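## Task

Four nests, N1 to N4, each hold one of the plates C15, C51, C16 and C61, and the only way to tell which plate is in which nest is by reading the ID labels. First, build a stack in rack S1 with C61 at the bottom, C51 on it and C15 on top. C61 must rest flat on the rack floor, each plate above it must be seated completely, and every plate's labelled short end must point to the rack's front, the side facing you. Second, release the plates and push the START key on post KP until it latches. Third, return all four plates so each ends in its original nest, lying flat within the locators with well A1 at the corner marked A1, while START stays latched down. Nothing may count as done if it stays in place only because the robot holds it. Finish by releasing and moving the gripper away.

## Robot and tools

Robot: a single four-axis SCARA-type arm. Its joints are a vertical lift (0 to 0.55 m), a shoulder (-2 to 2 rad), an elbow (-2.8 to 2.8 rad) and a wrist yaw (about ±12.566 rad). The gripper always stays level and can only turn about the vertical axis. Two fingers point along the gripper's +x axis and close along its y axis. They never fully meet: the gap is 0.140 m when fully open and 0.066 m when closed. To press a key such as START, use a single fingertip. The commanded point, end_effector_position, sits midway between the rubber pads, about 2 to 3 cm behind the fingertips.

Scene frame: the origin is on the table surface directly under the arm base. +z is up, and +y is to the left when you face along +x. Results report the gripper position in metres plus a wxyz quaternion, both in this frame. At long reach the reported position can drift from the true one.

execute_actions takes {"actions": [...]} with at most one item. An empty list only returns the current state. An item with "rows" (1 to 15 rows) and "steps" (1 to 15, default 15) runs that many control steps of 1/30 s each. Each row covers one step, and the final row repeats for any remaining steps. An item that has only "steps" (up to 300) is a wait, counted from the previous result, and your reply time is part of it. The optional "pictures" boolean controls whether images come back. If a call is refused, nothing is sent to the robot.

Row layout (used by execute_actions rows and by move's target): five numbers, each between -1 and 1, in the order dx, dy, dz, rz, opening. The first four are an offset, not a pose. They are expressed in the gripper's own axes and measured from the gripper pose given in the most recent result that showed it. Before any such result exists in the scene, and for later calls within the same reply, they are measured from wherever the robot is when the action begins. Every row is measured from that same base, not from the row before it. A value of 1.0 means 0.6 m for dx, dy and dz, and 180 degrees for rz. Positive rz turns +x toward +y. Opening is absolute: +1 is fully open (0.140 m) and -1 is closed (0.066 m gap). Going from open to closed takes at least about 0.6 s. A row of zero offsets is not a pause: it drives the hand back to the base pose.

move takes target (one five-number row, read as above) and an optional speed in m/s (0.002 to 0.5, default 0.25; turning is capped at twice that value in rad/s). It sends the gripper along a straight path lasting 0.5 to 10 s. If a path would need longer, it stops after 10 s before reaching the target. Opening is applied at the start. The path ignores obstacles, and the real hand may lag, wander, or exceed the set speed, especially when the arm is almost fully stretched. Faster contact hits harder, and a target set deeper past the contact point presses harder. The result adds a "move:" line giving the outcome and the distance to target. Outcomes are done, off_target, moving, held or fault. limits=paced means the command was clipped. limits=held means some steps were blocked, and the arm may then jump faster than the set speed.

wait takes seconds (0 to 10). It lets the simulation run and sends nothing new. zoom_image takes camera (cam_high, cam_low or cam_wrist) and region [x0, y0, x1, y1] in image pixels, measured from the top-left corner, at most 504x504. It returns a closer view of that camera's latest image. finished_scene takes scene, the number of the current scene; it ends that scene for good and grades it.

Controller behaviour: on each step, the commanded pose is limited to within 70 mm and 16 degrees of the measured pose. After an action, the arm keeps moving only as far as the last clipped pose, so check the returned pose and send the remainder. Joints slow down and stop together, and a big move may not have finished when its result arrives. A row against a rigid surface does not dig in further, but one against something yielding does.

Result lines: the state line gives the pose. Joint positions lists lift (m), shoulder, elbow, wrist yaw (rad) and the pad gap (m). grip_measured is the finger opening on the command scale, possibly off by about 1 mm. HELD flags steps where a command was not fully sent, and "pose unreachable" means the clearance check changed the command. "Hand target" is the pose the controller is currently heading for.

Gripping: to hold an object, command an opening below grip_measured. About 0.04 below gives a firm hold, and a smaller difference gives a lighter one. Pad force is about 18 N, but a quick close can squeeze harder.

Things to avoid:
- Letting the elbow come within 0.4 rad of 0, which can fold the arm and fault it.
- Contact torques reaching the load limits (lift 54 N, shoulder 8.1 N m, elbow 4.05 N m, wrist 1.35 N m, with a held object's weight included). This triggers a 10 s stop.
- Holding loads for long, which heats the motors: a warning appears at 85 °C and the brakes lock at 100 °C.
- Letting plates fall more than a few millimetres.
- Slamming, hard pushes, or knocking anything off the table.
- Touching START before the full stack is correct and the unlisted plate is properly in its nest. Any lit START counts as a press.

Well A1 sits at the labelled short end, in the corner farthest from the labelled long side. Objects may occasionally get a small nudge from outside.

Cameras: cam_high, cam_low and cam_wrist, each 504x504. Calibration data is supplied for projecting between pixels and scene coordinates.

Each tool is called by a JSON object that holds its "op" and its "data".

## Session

{"op": "execute_actions", "data": {"actions": []}}

Scene clock: 0.00 s of 15600.00 s.
end_effector_position=(+0.4631, +0.1560, +0.1138) grip_measured=+1.00 end_effector_quat_wxyz=(+0.986, +0.000, +0.000, +0.169)
Joint positions: [ 0.109  1.617  0.735 -2.013  0.14 ]
Hand target: +0.463, +0.156, +0.114; +0.986, +0.000, +0.000, +0.169
camera_calibration (this result's frames):
cam_wrist: T_world_to_cam=[[0.330168, -0.943922, 0.00123328, 0.00291633], [-0.569804, -0.200349, -0.796984, 0.372547], [0.752538, 0.262436, -0.603999, -0.225278], [0, 0, 0, 1]] pos_world=[0.380846, 0.136513, 0.160843]

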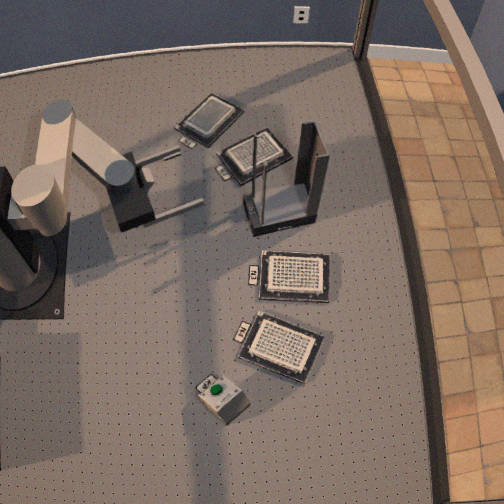

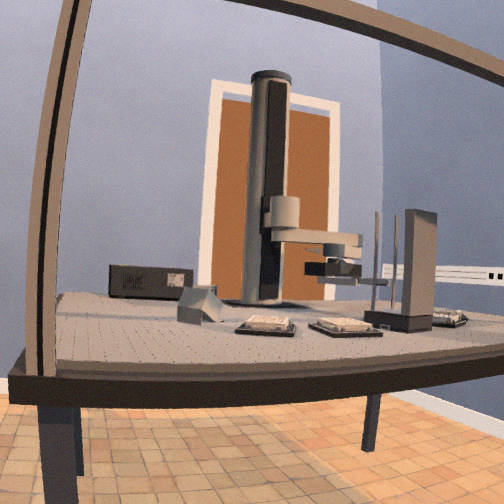

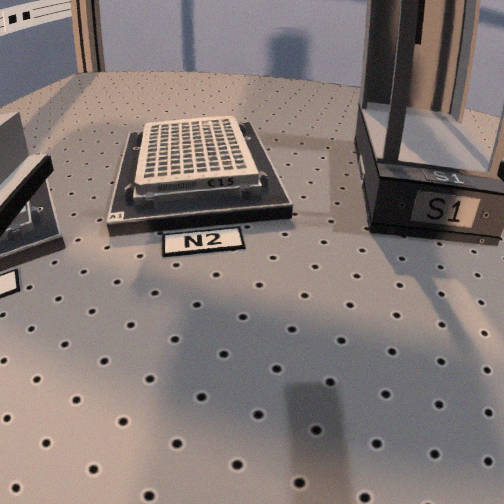

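{"op": "zoom_image", "data": {"camera": "cam_wrist", "region": [90, 100, 310, 270]}}

{"op": "zoom_image", "data": {"camera": "cam_high", "region": [160, 80, 340, 240]}}

{"op": "zoom_image", "data": {"camera": "cam_high", "region": [160, 245, 340, 425]}}

{"op": "zoom_image", "data": {"camera": "cam_low", "region": [225, 305, 395, 345]}}

Region (90, 100, 310, 270) of cam_wrist's 504x504 image, scaled by 2.291, with more detail than that image has; it fills the top 389 rows of this view, and the rest is white.

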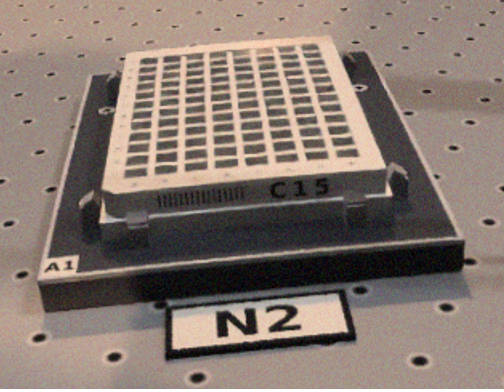

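Region (160, 80, 340, 240) of cam_high's 504x504 image, scaled by 2.800, with more detail than that image has.

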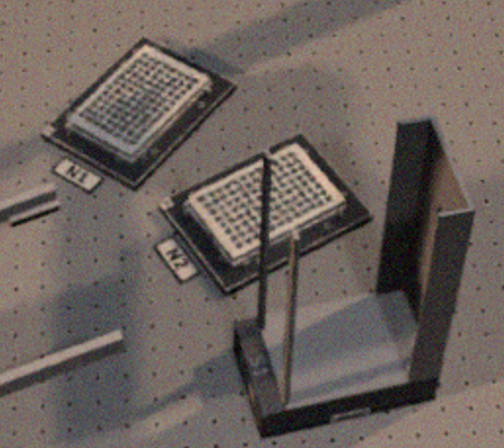

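Region (160, 245, 340, 425) of cam_high's 504x504 image, scaled by 2.800, with more detail than that image has.

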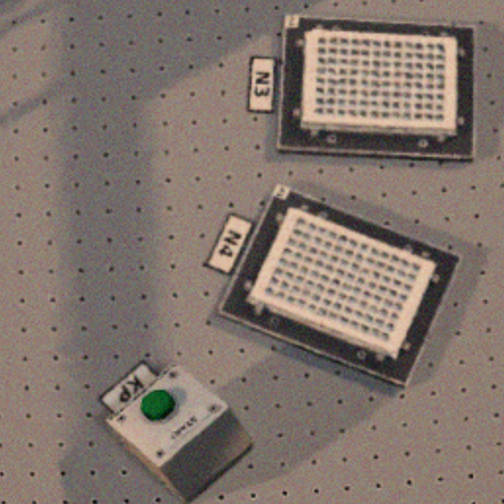

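Region (225, 305, 395, 345) of cam_low's 504x504 image, scaled by 2.965, with more detail than that image has; it fills the top 119 rows of this view, and the rest is white.

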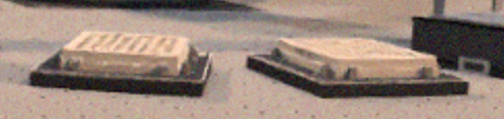

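{"op": "move", "data": {"target": [0.15445, 0.30781, -0.0937, 0.16697, 0.2], "speed": 0.4}}

Scene clock: 23.43 s of 15600.00 s.
end_effector_position=(+0.4889, +0.3611, +0.0576) grip_measured=+0.20 end_effector_quat_wxyz=(+0.908, +0.000, +0.000, +0.419)
Joint positions: [ 0.053  1.627  1.411 -2.173  0.11 ]
Hand target: +0.489, +0.361, +0.058; +0.908, +0.000, +0.000, +0.419
Off the commanded pose: 0.000 m, 0 deg.
After step 90, 19.33 s passed at rest.
move: done
camera_calibration (this result's frames):
cam_wrist: T_world_to_cam=[[0.758992, -0.651099, 0.00123328, -0.127316], [-0.392518, -0.459071, -0.796984, 0.390272], [0.519482, 0.60442, -0.603999, -0.342087], [0, 0, 0, 1]] pos_world=[0.427529, 0.303031, 0.104577]

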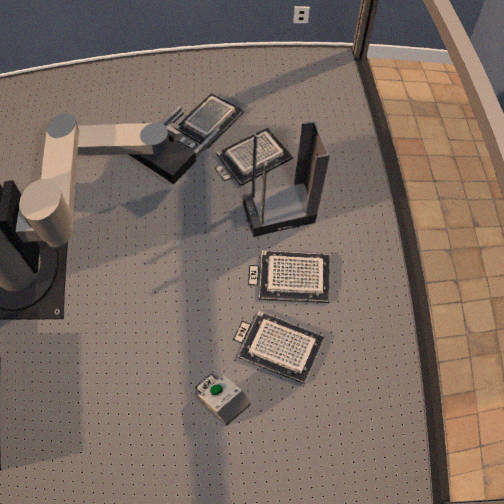

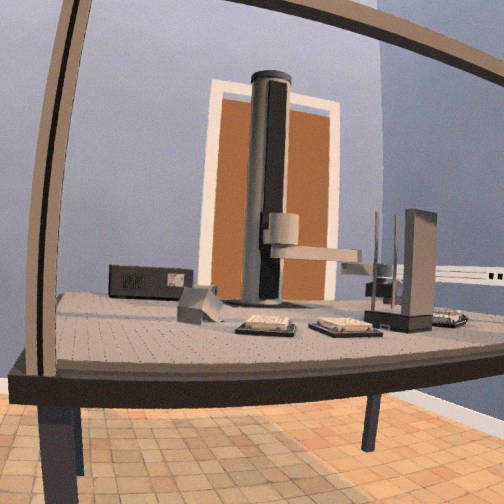

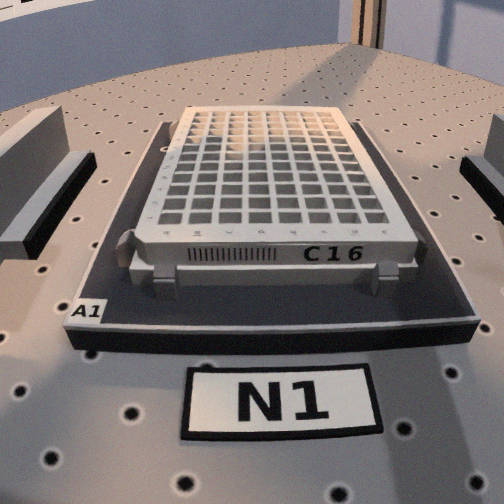

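{"op": "zoom_image", "data": {"camera": "cam_wrist", "region": [100, 210, 280, 320]}}

{"op": "zoom_image", "data": {"camera": "cam_wrist", "region": [280, 210, 460, 320]}}

Region (100, 210, 280, 320) of cam_wrist's 504x504 image, scaled by 2.800, with more detail than that image has.

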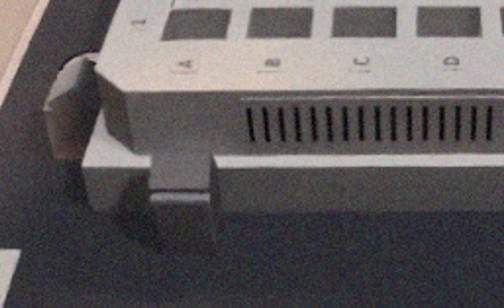

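Region (280, 210, 460, 320) of cam_wrist's 504x504 image, scaled by 2.800, with more detail than that image has.

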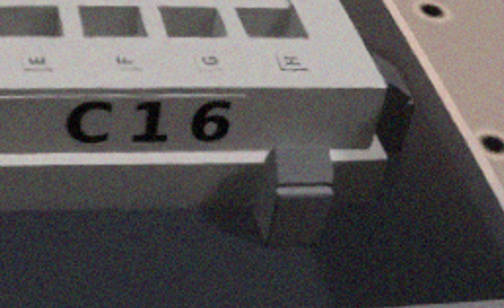

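{"op": "move", "data": {"target": [-0.27132, -0.40358, 0.054, -0.21133, 0.0], "speed": 0.4}}

Scene clock: 51.80 s of 15600.00 s.
end_effector_position=(+0.5675, +0.0800, +0.0900) grip_measured=+0.00 end_effector_quat_wxyz=(+0.995, +0.000, +0.000, +0.100)
Joint positions: [ 0.085  1.119  1.039 -1.958  0.103]
Hand target: +0.567, +0.080, +0.090; +0.995, +0.000, +0.000, +0.100
Off the commanded pose: 0.000 m, 0 deg.
After step 90, 24.07 s passed at rest.
move: done
camera_calibration (this result's frames):
cam_wrist: T_world_to_cam=[[0.196227, -0.980558, 0.00123328, -0.0243597], [-0.592064, -0.119485, -0.796984, 0.403947], [0.781636, 0.155659, -0.603999, -0.306272], [0, 0, 0, 1]] pos_world=[0.483336, 0.0720535, 0.136981]

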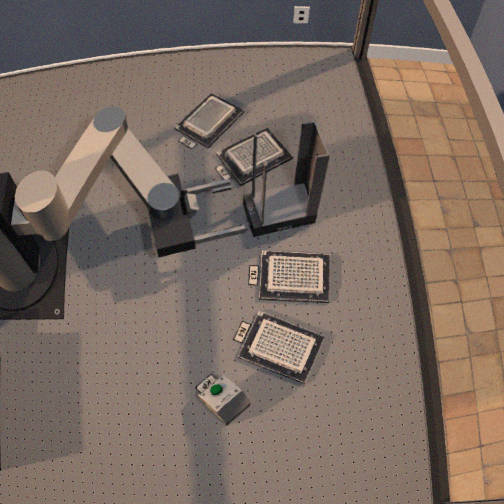

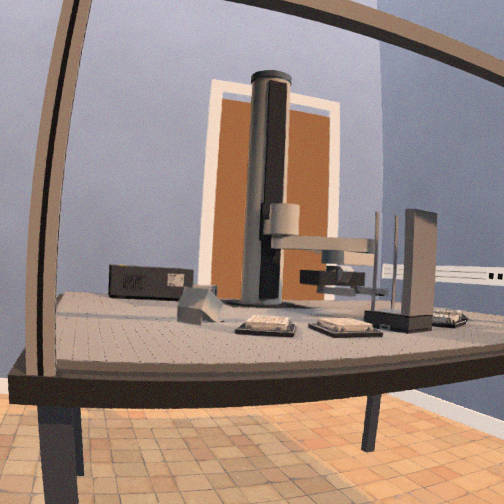

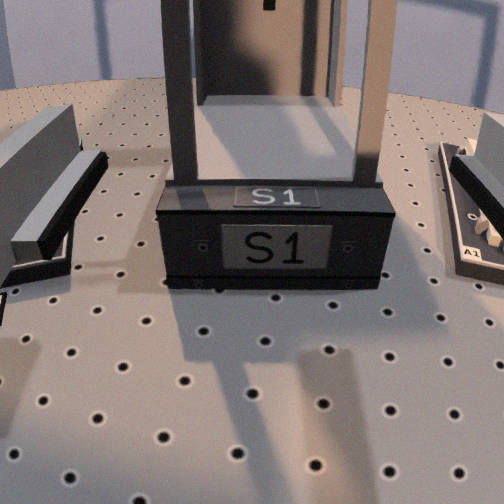

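{"op": "zoom_image", "data": {"camera": "cam_wrist", "region": [150, 160, 250, 230]}}

{"op": "zoom_image", "data": {"camera": "cam_wrist", "region": [305, 160, 405, 230]}}

{"op": "zoom_image", "data": {"camera": "cam_wrist", "region": [180, 70, 360, 120]}}

Region (150, 160, 250, 230) of cam_wrist's 504x504 image, scaled by 5.040, with more detail than that image has; it fills the top 353 rows of this view, and the rest is white.

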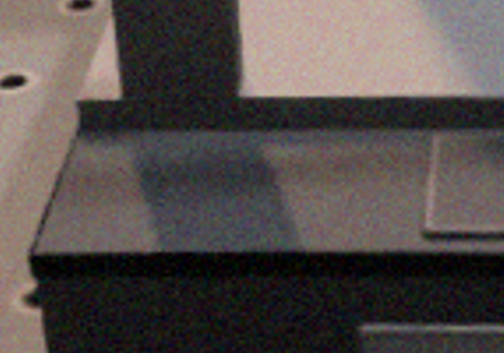

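Region (305, 160, 405, 230) of cam_wrist's 504x504 image, scaled by 5.040, with more detail than that image has; it fills the top 353 rows of this view, and the rest is white.

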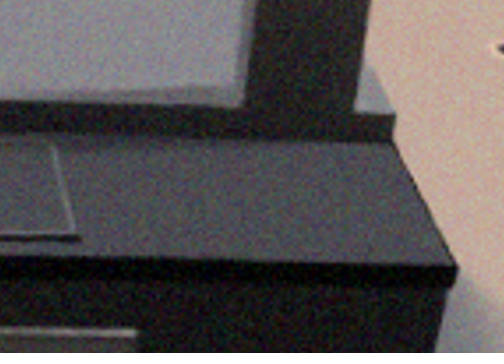

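Region (180, 70, 360, 120) of cam_wrist's 504x504 image, scaled by 2.800, with more detail than that image has.

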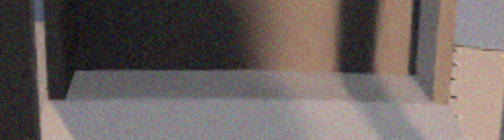

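{"op": "zoom_image", "data": {"camera": "cam_wrist", "region": [150, 200, 290, 300]}}

{"op": "zoom_image", "data": {"camera": "cam_wrist", "region": [190, 80, 250, 115]}}

{"op": "zoom_image", "data": {"camera": "cam_wrist", "region": [295, 80, 355, 115]}}

{"op": "zoom_image", "data": {"camera": "cam_low", "region": [350, 195, 490, 345]}}

Region (150, 200, 290, 300) of cam_wrist's 504x504 image, scaled by 3.600, with more detail than that image has; it fills the top 360 rows of this view, and the rest is white.

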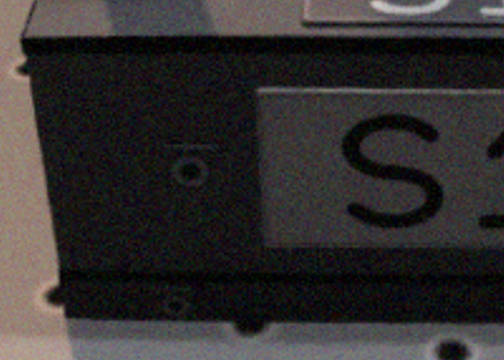

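Region (190, 80, 250, 115) of cam_wrist's 504x504 image, scaled by 8.400, with more detail than that image has; it fills the top 294 rows of this view, and the rest is white.

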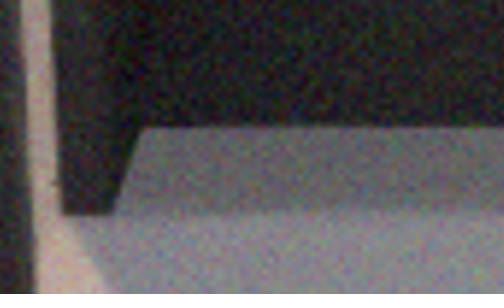

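Region (295, 80, 355, 115) of cam_wrist's 504x504 image, scaled by 8.400, with more detail than that image has; it fills the top 294 rows of this view, and the rest is white.

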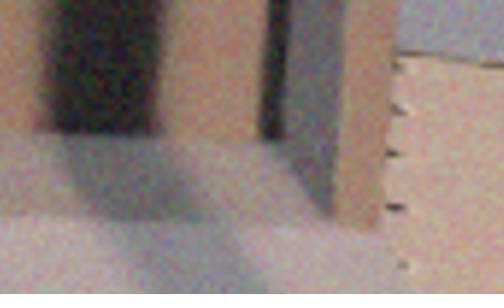

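Region (350, 195, 490, 345) of cam_low's 504x504 image, scaled by 3.360, with more detail than that image has; it fills the left 470 columns of this view, and the rest is white.

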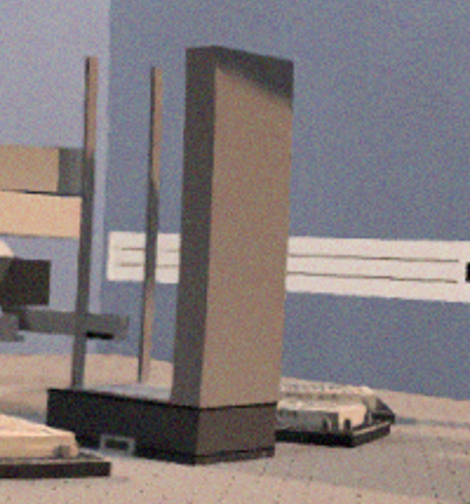

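{"op": "move", "data": {"target": [0.01409, -0.23705, -0.0333, -0.10435, 0.0], "speed": 0.35}}

{"op": "move", "data": {"target": [0.077, 0, -0.0207, 0, 0.1], "speed": 0.3}}

Scene clock: 106.07 s of 15600.00 s.
end_effector_position=(+0.6040, -0.0578, +0.0700) grip_measured=+0.00 end_effector_quat_wxyz=(+0.998, +0.000, +0.000, -0.064)
Joint positions: [ 0.065  0.726  1.188 -2.041  0.103]
Hand target: +0.604, -0.058, +0.070; +0.998, +0.000, +0.000, -0.064
Off the commanded pose: 0.000 m, 0 deg.
After step 90, 50.33 s passed at rest.
move: done
camera_calibration (this result's frames):
cam_wrist: T_world_to_cam=[[-0.129955, -0.991519, 0.00123328, 0.0297501], [-0.599005, 0.0775184, -0.796984, 0.408778], [0.790129, -0.104311, -0.603999, -0.345642], [0, 0, 0, 1]] pos_world=[0.521828, -0.0382442, 0.116986]

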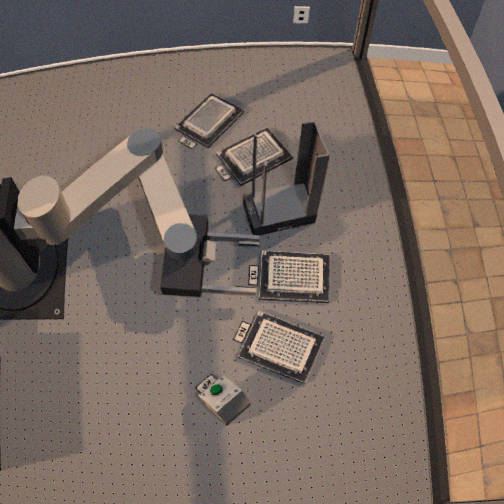

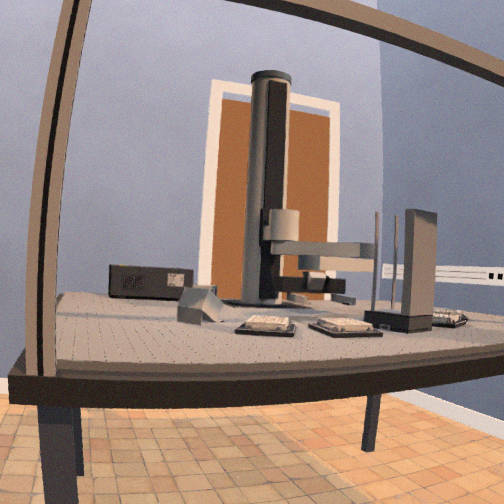

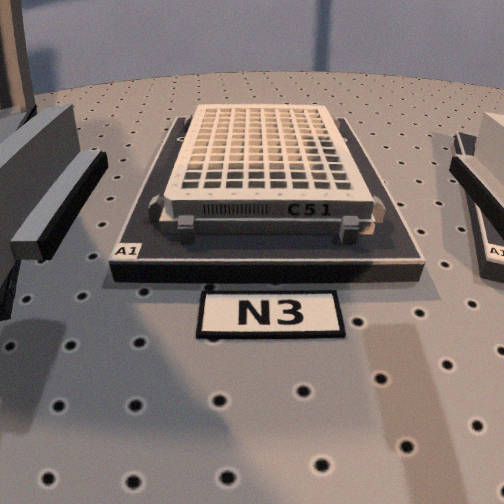

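Scene clock: 106.77 s of 15600.00 s.
end_effector_position=(+0.6499, -0.0636, +0.0575) grip_measured=+0.10 end_effector_quat_wxyz=(+0.998, +0.000, +0.000, -0.063)
Joint positions: [ 0.053  0.638  1.414 -2.179  0.107]
Hand target: +0.650, -0.064, +0.058; +0.998, +0.000, +0.000, -0.064
Off the commanded pose: 0.000 m, 0 deg.
move: done
camera_calibration (this result's frames):
cam_wrist: T_world_to_cam=[[-0.129319, -0.991602, 0.00123328, 0.0295938], [-0.599055, 0.0771338, -0.796984, 0.426788], [0.790196, -0.103804, -0.603999, -0.39001], [0, 0, 0, 1]] pos_world=[0.567681, -0.0440589, 0.104541]

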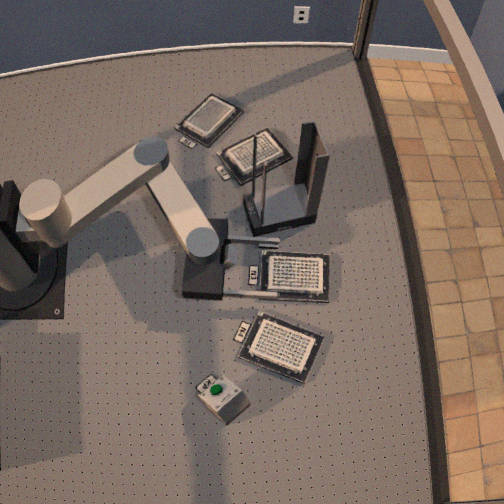

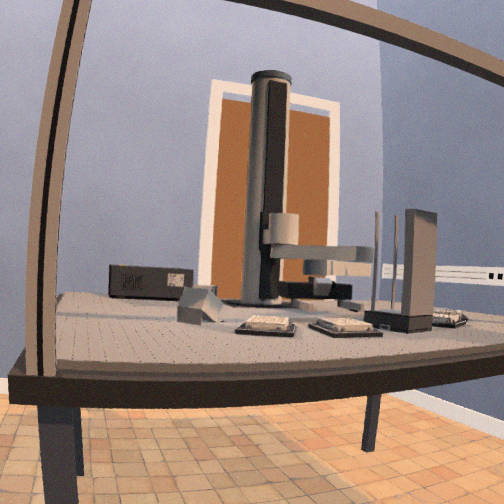

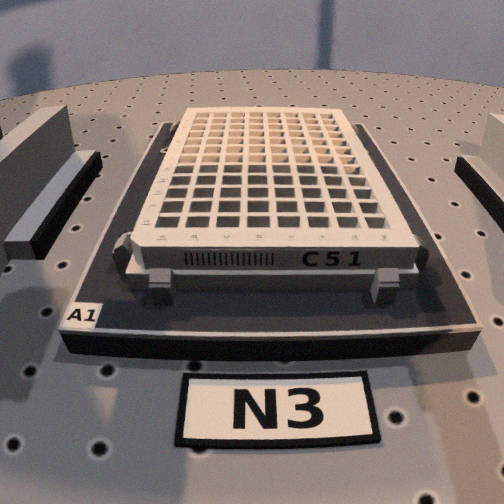

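N3 = C51. Measure it for later.

{"op": "zoom_image", "data": {"camera": "cam_wrist", "region": [210, 200, 310, 300]}}

{"op": "zoom_image", "data": {"camera": "cam_wrist", "region": [215, 100, 305, 150]}}

Region (210, 200, 310, 300) of cam_wrist's 504x504 image, scaled by 5.040, with more detail than that image has.

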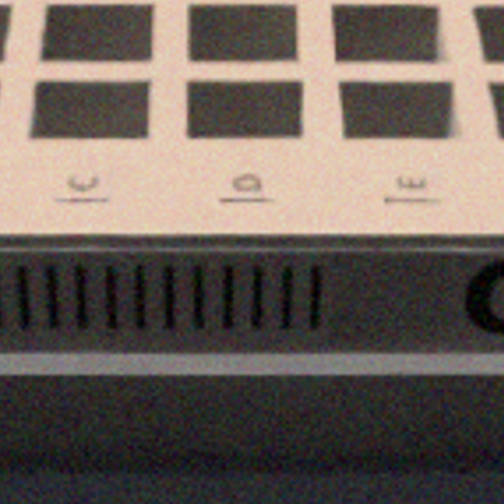

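Region (215, 100, 305, 150) of cam_wrist's 504x504 image, scaled by 5.600, with more detail than that image has.

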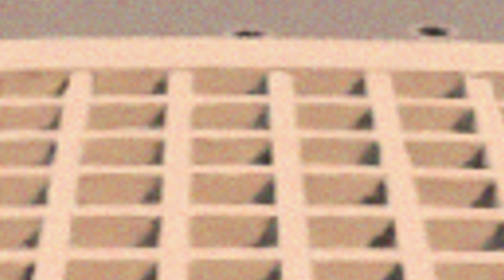

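{"op": "move", "data": {"target": [-0.03171, -0.24951, 0, -0.10687, 0.1], "speed": 0.35}}

{"op": "zoom_image", "data": {"camera": "cam_wrist", "region": [210, 200, 310, 300]}}

{"op": "zoom_image", "data": {"camera": "cam_wrist", "region": [215, 100, 305, 150]}}

Scene clock: 131.10 s of 15600.00 s.
end_effector_position=(+0.6120, -0.2098, +0.0575) grip_measured=+0.10 end_effector_quat_wxyz=(+0.973, +0.000, +0.000, -0.229)
Joint positions: [ 0.053  0.321  1.443 -2.226  0.107]
Hand target: +0.612, -0.210, +0.058; +0.973, +0.000, +0.000, -0.229
Off the commanded pose: 0.000 m, 0 deg.
After step 90, 20.43 s passed at rest.
move: done
camera_calibration (this result's frames):
cam_wrist: T_world_to_cam=[[-0.449028, -0.893517, 0.00123328, 0.0959149], [-0.540125, 0.270335, -0.796984, 0.419824], [0.711785, -0.358535, -0.603999, -0.380687], [0, 0, 0, 1]] pos_world=[0.540793, -0.164281, 0.104541]

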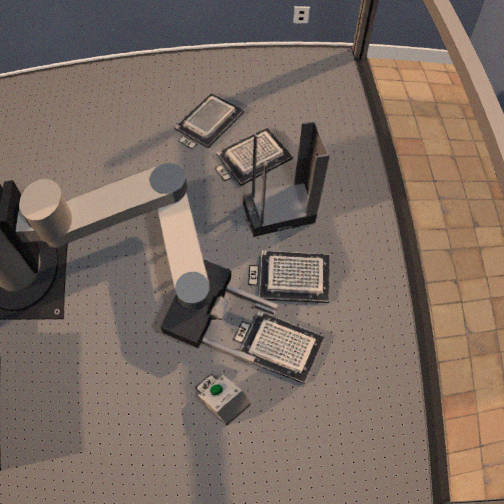

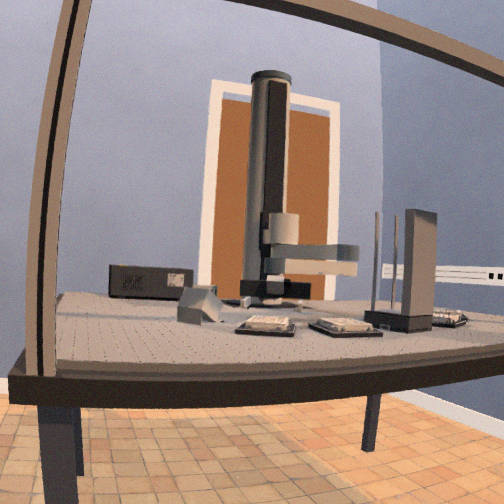

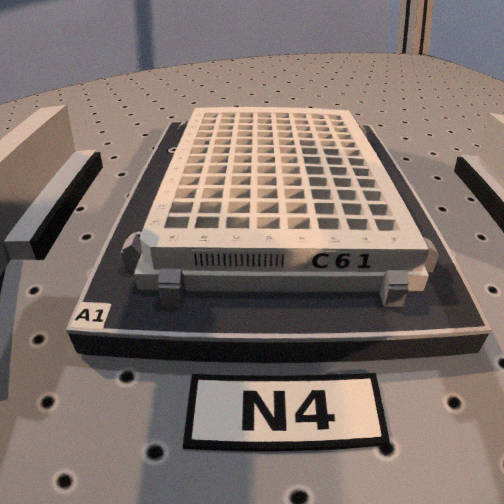

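Region (210, 200, 310, 300) of cam_wrist's 504x504 image, scaled by 5.040, with more detail than that image has.

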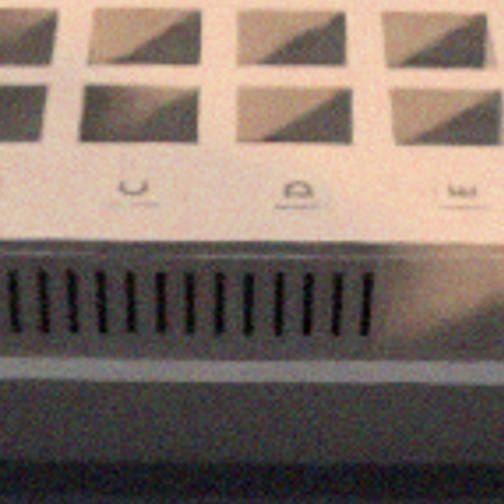

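Region (215, 100, 305, 150) of cam_wrist's 504x504 image, scaled by 5.600, with more detail than that image has.

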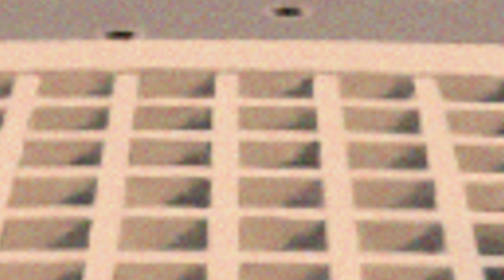

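{"op": "move", "data": {"target": [0.0922, -0.0015, -0.0393, -0.00422, 0.1], "speed": 0.2}}

{"op": "zoom_image", "data": {"camera": "cam_wrist", "region": [190, 270, 330, 430]}}

{"op": "zoom_image", "data": {"camera": "cam_wrist", "region": [210, 80, 300, 130]}}

Scene clock: 140.53 s of 15600.00 s.
end_effector_position=(+0.6611, -0.2353, +0.0339) grip_measured=+0.10 end_effector_quat_wxyz=(+0.972, +0.000, +0.000, -0.235)
Joint positions: [ 0.029  0.189  1.751 -2.415  0.107]
Hand target: +0.661, -0.235, +0.034; +0.972, +0.000, +0.000, -0.236
Off the commanded pose: 0.000 m, 0 deg.
After step 90, 5.70 s passed at rest.
move: done
camera_calibration (this result's frames):
cam_wrist: T_world_to_cam=[[-0.460337, -0.887743, 0.00123328, 0.104116], [-0.536649, 0.277171, -0.796984, 0.433729], [0.707175, -0.367543, -0.603999, -0.438133], [0, 0, 0, 1]] pos_world=[0.590526, -0.188822, 0.0809147]

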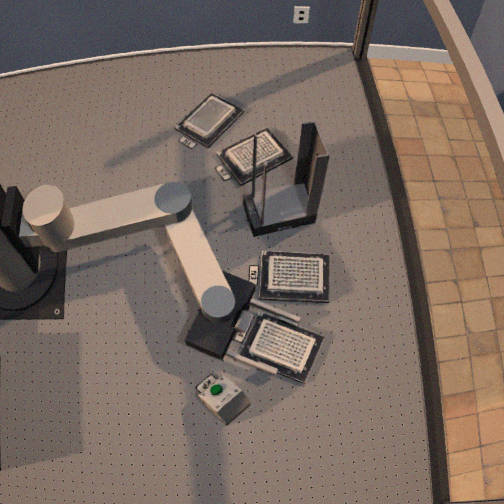

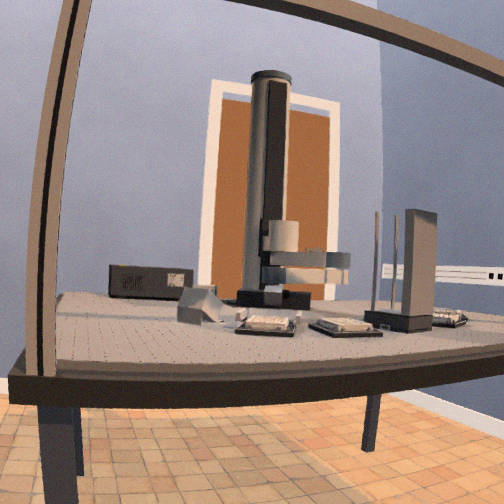

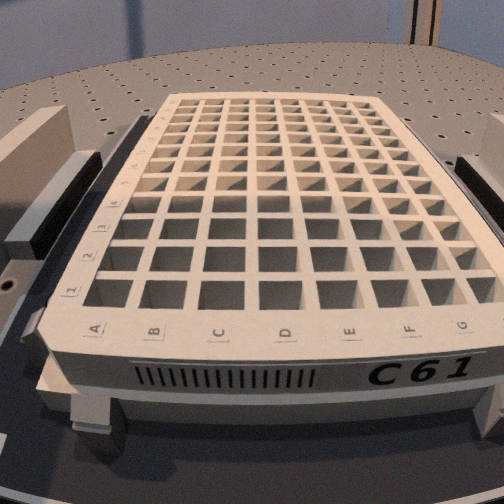

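Region (190, 270, 330, 430) of cam_wrist's 504x504 image, scaled by 3.150, with more detail than that image has; it fills the left 441 columns of this view, and the rest is white.

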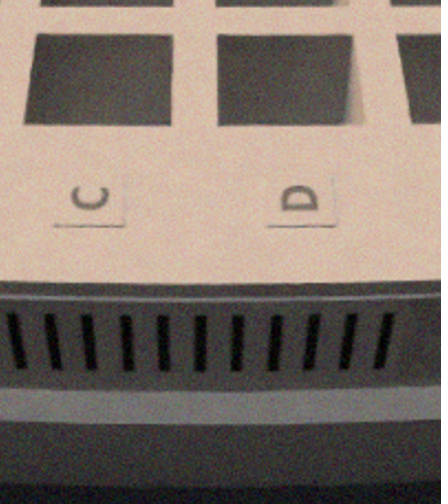

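Region (210, 80, 300, 130) of cam_wrist's 504x504 image, scaled by 5.600, with more detail than that image has.

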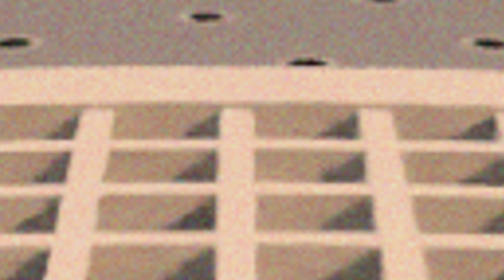

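{"op": "execute_actions", "data": {"actions": [{"rows": [[0,-0.0002,0,-0.0002,-0.42],[0,-0.0002,0,-0.0002,-0.42],[0,-0.0002,0,-0.0002,-0.42],[0,-0.0002,0,-0.0002,-0.42],[0,-0.0002,0,-0.0002,-0.42],[0,-0.0002,0,-0.0002,-0.45],[0,-0.0002,0,-0.0002,-0.48],[0,-0.0002,0,-0.0002,-0.5],[0,-0.0002,0,-0.0002,-0.52],[0,-0.0002,0,-0.0002,-0.54],[0,-0.0002,0,-0.0002,-0.56],[0,-0.0002,0,-0.0002,-0.58],[0,-0.0002,0,-0.0002,-0.6]], "steps": 15}]}}

Scene clock: 147.07 s of 15600.00 s.
end_effector_position=(+0.6611, -0.2353, +0.0339) grip_measured=-0.55 end_effector_quat_wxyz=(+0.972, +0.000, +0.000, -0.235)
Joint positions: [ 0.029  0.189  1.751 -2.416  0.082]
Hand target: +0.661, -0.235, +0.034; +0.972, +0.000, +0.000, -0.236
Off the commanded pose: 0.000 m, 0 deg.
Steps of this call (steps 1 to 90: nothing new was sent; then 3.03 s passed at rest; steps 91 to 105: all 15 steps of this action). Readings (end_effector_position):
91: (+0.6611, -0.2353, +0.0339)
92: (+0.6611, -0.2353, +0.0339)
94: (+0.6611, -0.2353, +0.0339)
98: (+0.6611, -0.2353, +0.0339)
105: the state above
camera_calibration (this result's frames):
cam_wrist: T_world_to_cam=[[-0.460451, -0.887684, 0.00123328, 0.104187], [-0.536614, 0.27724, -0.796984, 0.433723], [0.707128, -0.367634, -0.603999, -0.438123], [0, 0, 0, 1]] pos_world=[0.590523, -0.188829, 0.0809159]

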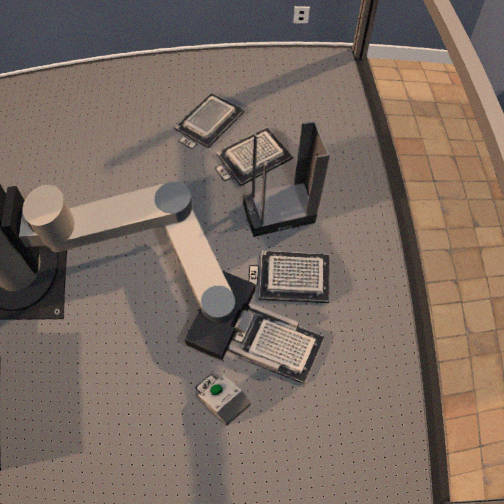

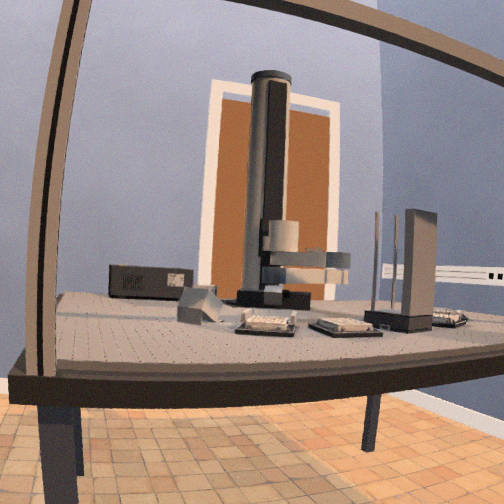

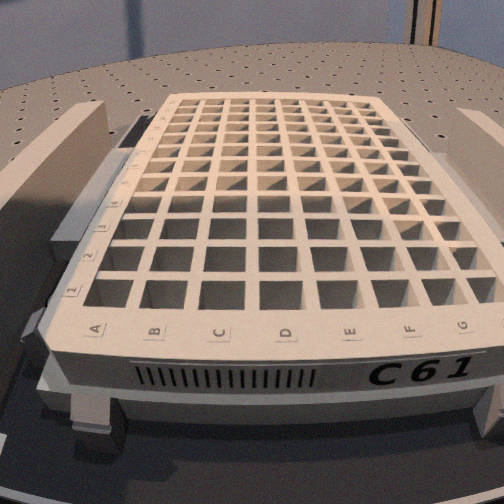

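{"op": "move", "data": {"target": [0, 0, 0.0267, 0, -0.6], "speed": 0.1}}

{"op": "move", "data": {"target": [-0.09426, 0.23744, 0.46683, 0.09502, -0.6], "speed": 0.4}}

{"op": "move", "data": {"target": [-0.02438, 0.31132, 0, 0.11619, -0.6], "speed": 0.4}}

Scene clock: 158.17 s of 15600.00 s.
end_effector_position=(+0.6611, -0.2353, +0.0500) grip_measured=-0.55 end_effector_quat_wxyz=(+0.972, +0.000, +0.000, -0.235)
Joint positions: [ 0.045  0.189  1.751 -2.416  0.082]
Hand target: +0.661, -0.235, +0.050; +0.972, +0.000, +0.000, -0.235
Off the commanded pose: 0.000 m, 0 deg.
After step 90, 7.40 s passed at rest.
move: done
camera_calibration (this result's frames):
cam_wrist: T_world_to_cam=[[-0.460446, -0.887687, 0.00123328, 0.104165], [-0.536615, 0.277237, -0.796984, 0.446518], [0.70713, -0.36763, -0.603999, -0.428427], [0, 0, 0, 1]] pos_world=[0.590525, -0.188828, 0.0969699]

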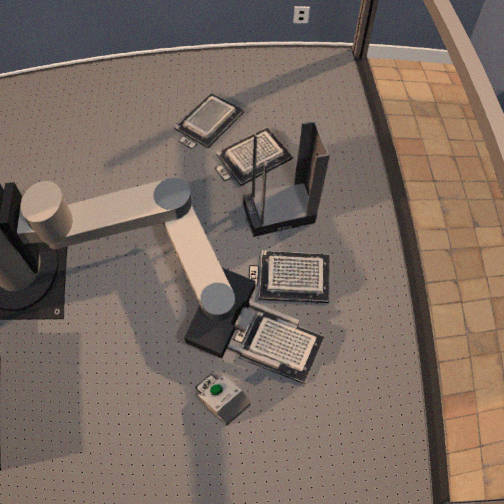

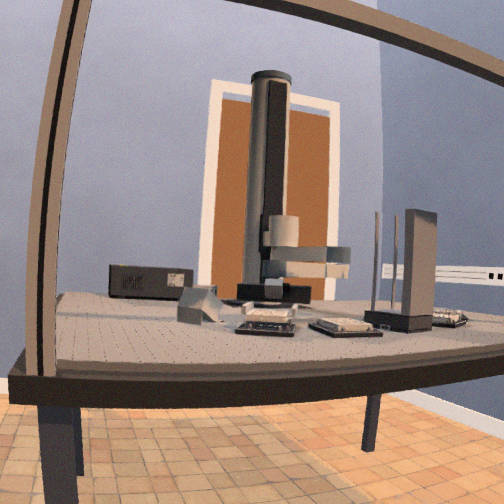

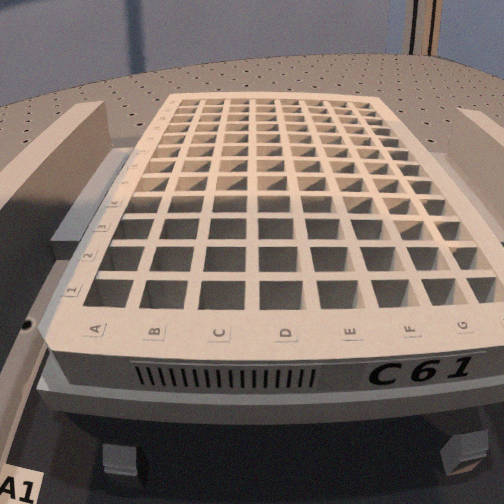

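Scene clock: 159.47 s of 15600.00 s.
end_effector_position=(+0.6761, -0.0826, +0.3301) grip_measured=-0.55 end_effector_quat_wxyz=(+0.996, +0.000, +0.000, -0.088)
Joint positions: [ 0.325  0.552  1.566 -2.295  0.082]
Hand target: +0.676, -0.083, +0.330; +0.996, +0.000, +0.000, -0.088
Off the commanded pose: 0.000 m, 0 deg.
move: done
camera_calibration (this result's frames):
cam_wrist: T_world_to_cam=[[-0.178804, -0.983884, 0.00123328, 0.0479242], [-0.594442, 0.10703, -0.796984, 0.660557], [0.784008, -0.143237, -0.603999, -0.247173], [0, 0, 0, 1]] pos_world=[0.595018, -0.0589522, 0.377102]

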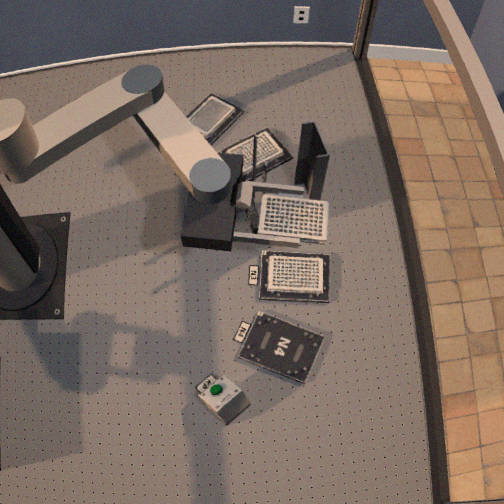

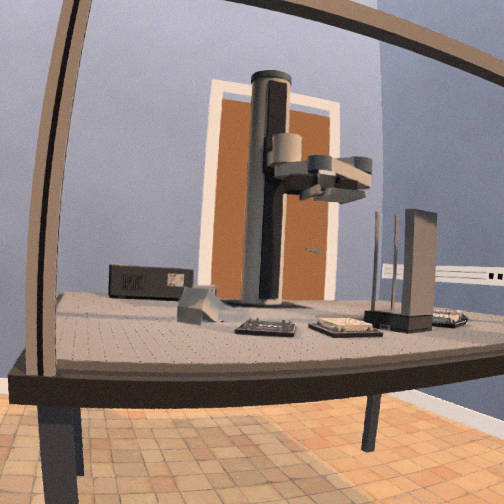

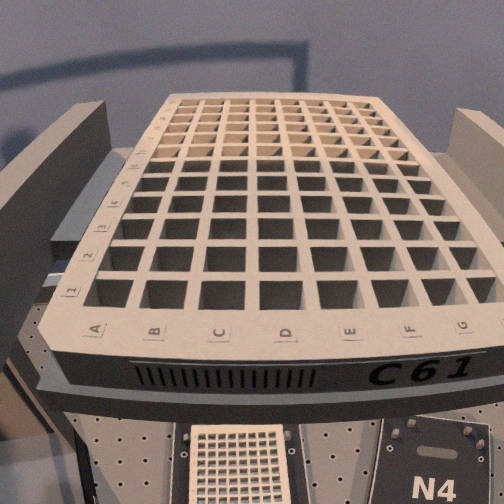

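Scene clock: 160.37 s of 15600.00 s.
end_effector_position=(+0.6946, +0.1042, +0.3301) grip_measured=-0.55 end_effector_quat_wxyz=(+0.996, +0.000, +0.000, +0.094)
Joint positions: [ 0.325  0.858  1.691 -2.36   0.082]
Hand target: +0.695, +0.104, +0.330; +0.996, +0.000, +0.000, +0.094
Off the commanded pose: 0.000 m, 0 deg.
move: done
camera_calibration (this result's frames):
cam_wrist: T_world_to_cam=[[0.185035, -0.982731, 0.00123328, -0.0179167], [-0.593388, -0.112727, -0.796984, 0.673709], [0.78336, 0.146738, -0.603999, -0.264661], [0, 0, 0, 1]] pos_world=[0.610411, 0.0971741, 0.377103]

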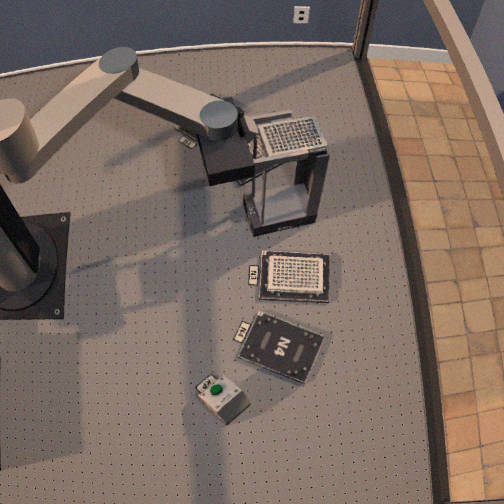

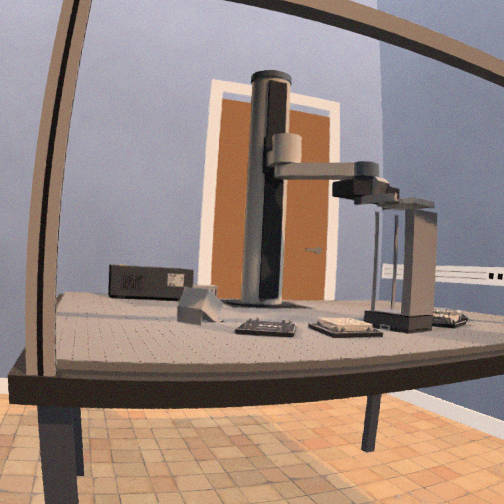

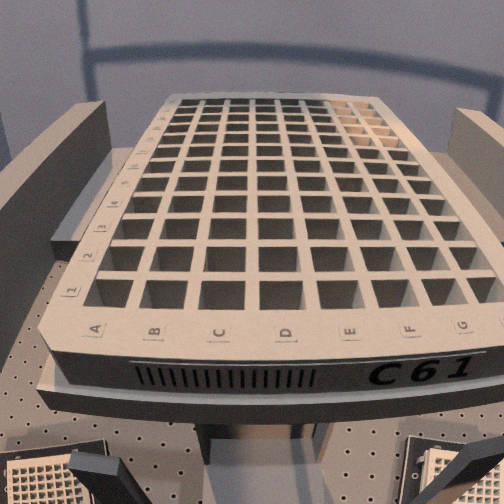

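{"op": "zoom_image", "data": {"camera": "cam_wrist", "region": [30, 375, 160, 504]}}

{"op": "zoom_image", "data": {"camera": "cam_wrist", "region": [404, 404, 504, 504]}}

{"op": "zoom_image", "data": {"camera": "cam_wrist", "region": [180, 410, 350, 504]}}

Region (30, 375, 160, 504) of cam_wrist's 504x504 image, scaled by 3.877, with more detail than that image has; it fills the top 500 rows of this view, and the rest is white.

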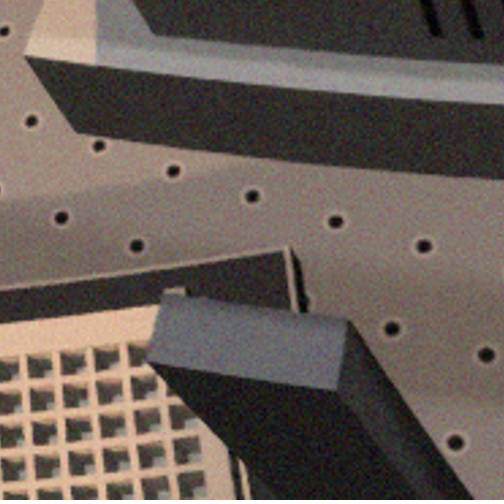

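Region (404, 404, 504, 504) of cam_wrist's 504x504 image, scaled by 5.040, with more detail than that image has.

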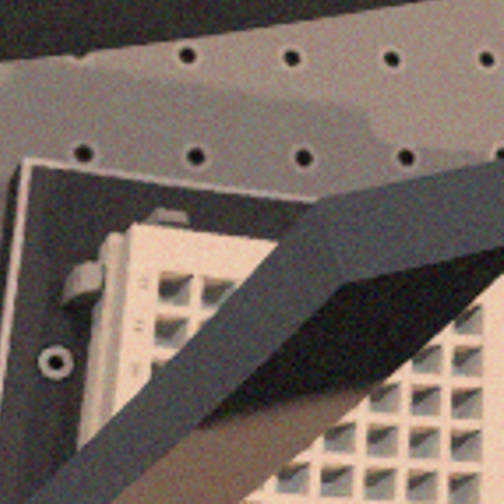

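Region (180, 410, 350, 504) of cam_wrist's 504x504 image, scaled by 2.965, with more detail than that image has; it fills the top 279 rows of this view, and the rest is white.

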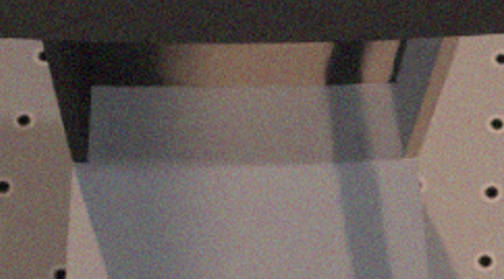

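{"op": "zoom_image", "data": {"camera": "cam_wrist", "region": [290, 420, 340, 475]}}

{"op": "zoom_image", "data": {"camera": "cam_wrist", "region": [185, 420, 235, 475]}}

{"op": "zoom_image", "data": {"camera": "cam_high", "region": [245, 100, 345, 180]}}

Region (290, 420, 340, 475) of cam_wrist's 504x504 image, scaled by 9.164, with more detail than that image has; it fills the left 458 columns of this view, and the rest is white.

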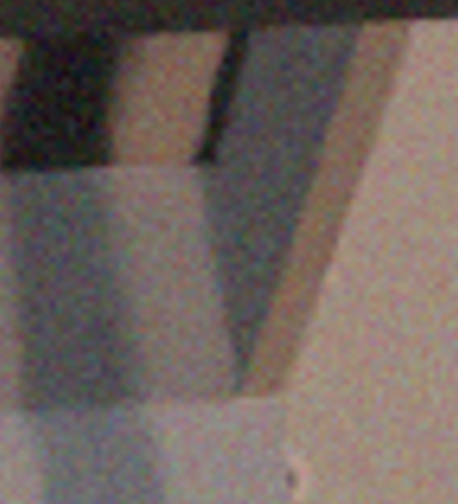

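Region (185, 420, 235, 475) of cam_wrist's 504x504 image, scaled by 9.164, with more detail than that image has; it fills the left 458 columns of this view, and the rest is white.

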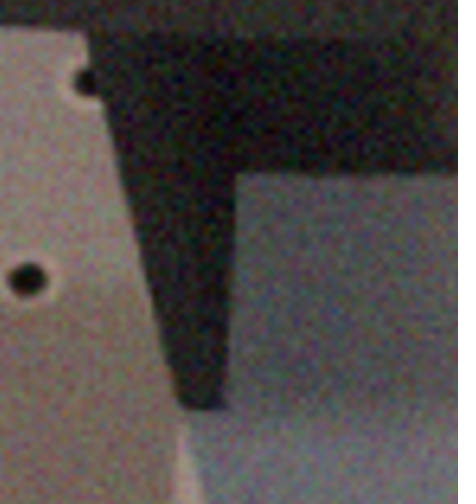

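Region (245, 100, 345, 180) of cam_high's 504x504 image, scaled by 5.040, with more detail than that image has; it fills the top 403 rows of this view, and the rest is white.

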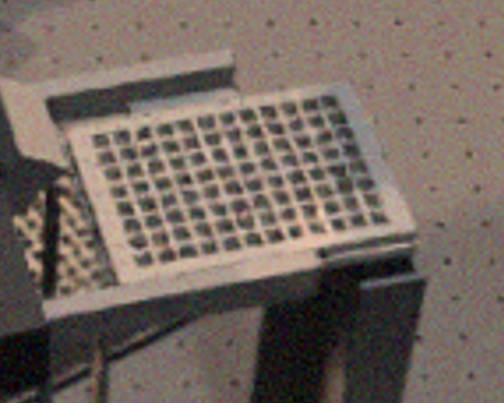

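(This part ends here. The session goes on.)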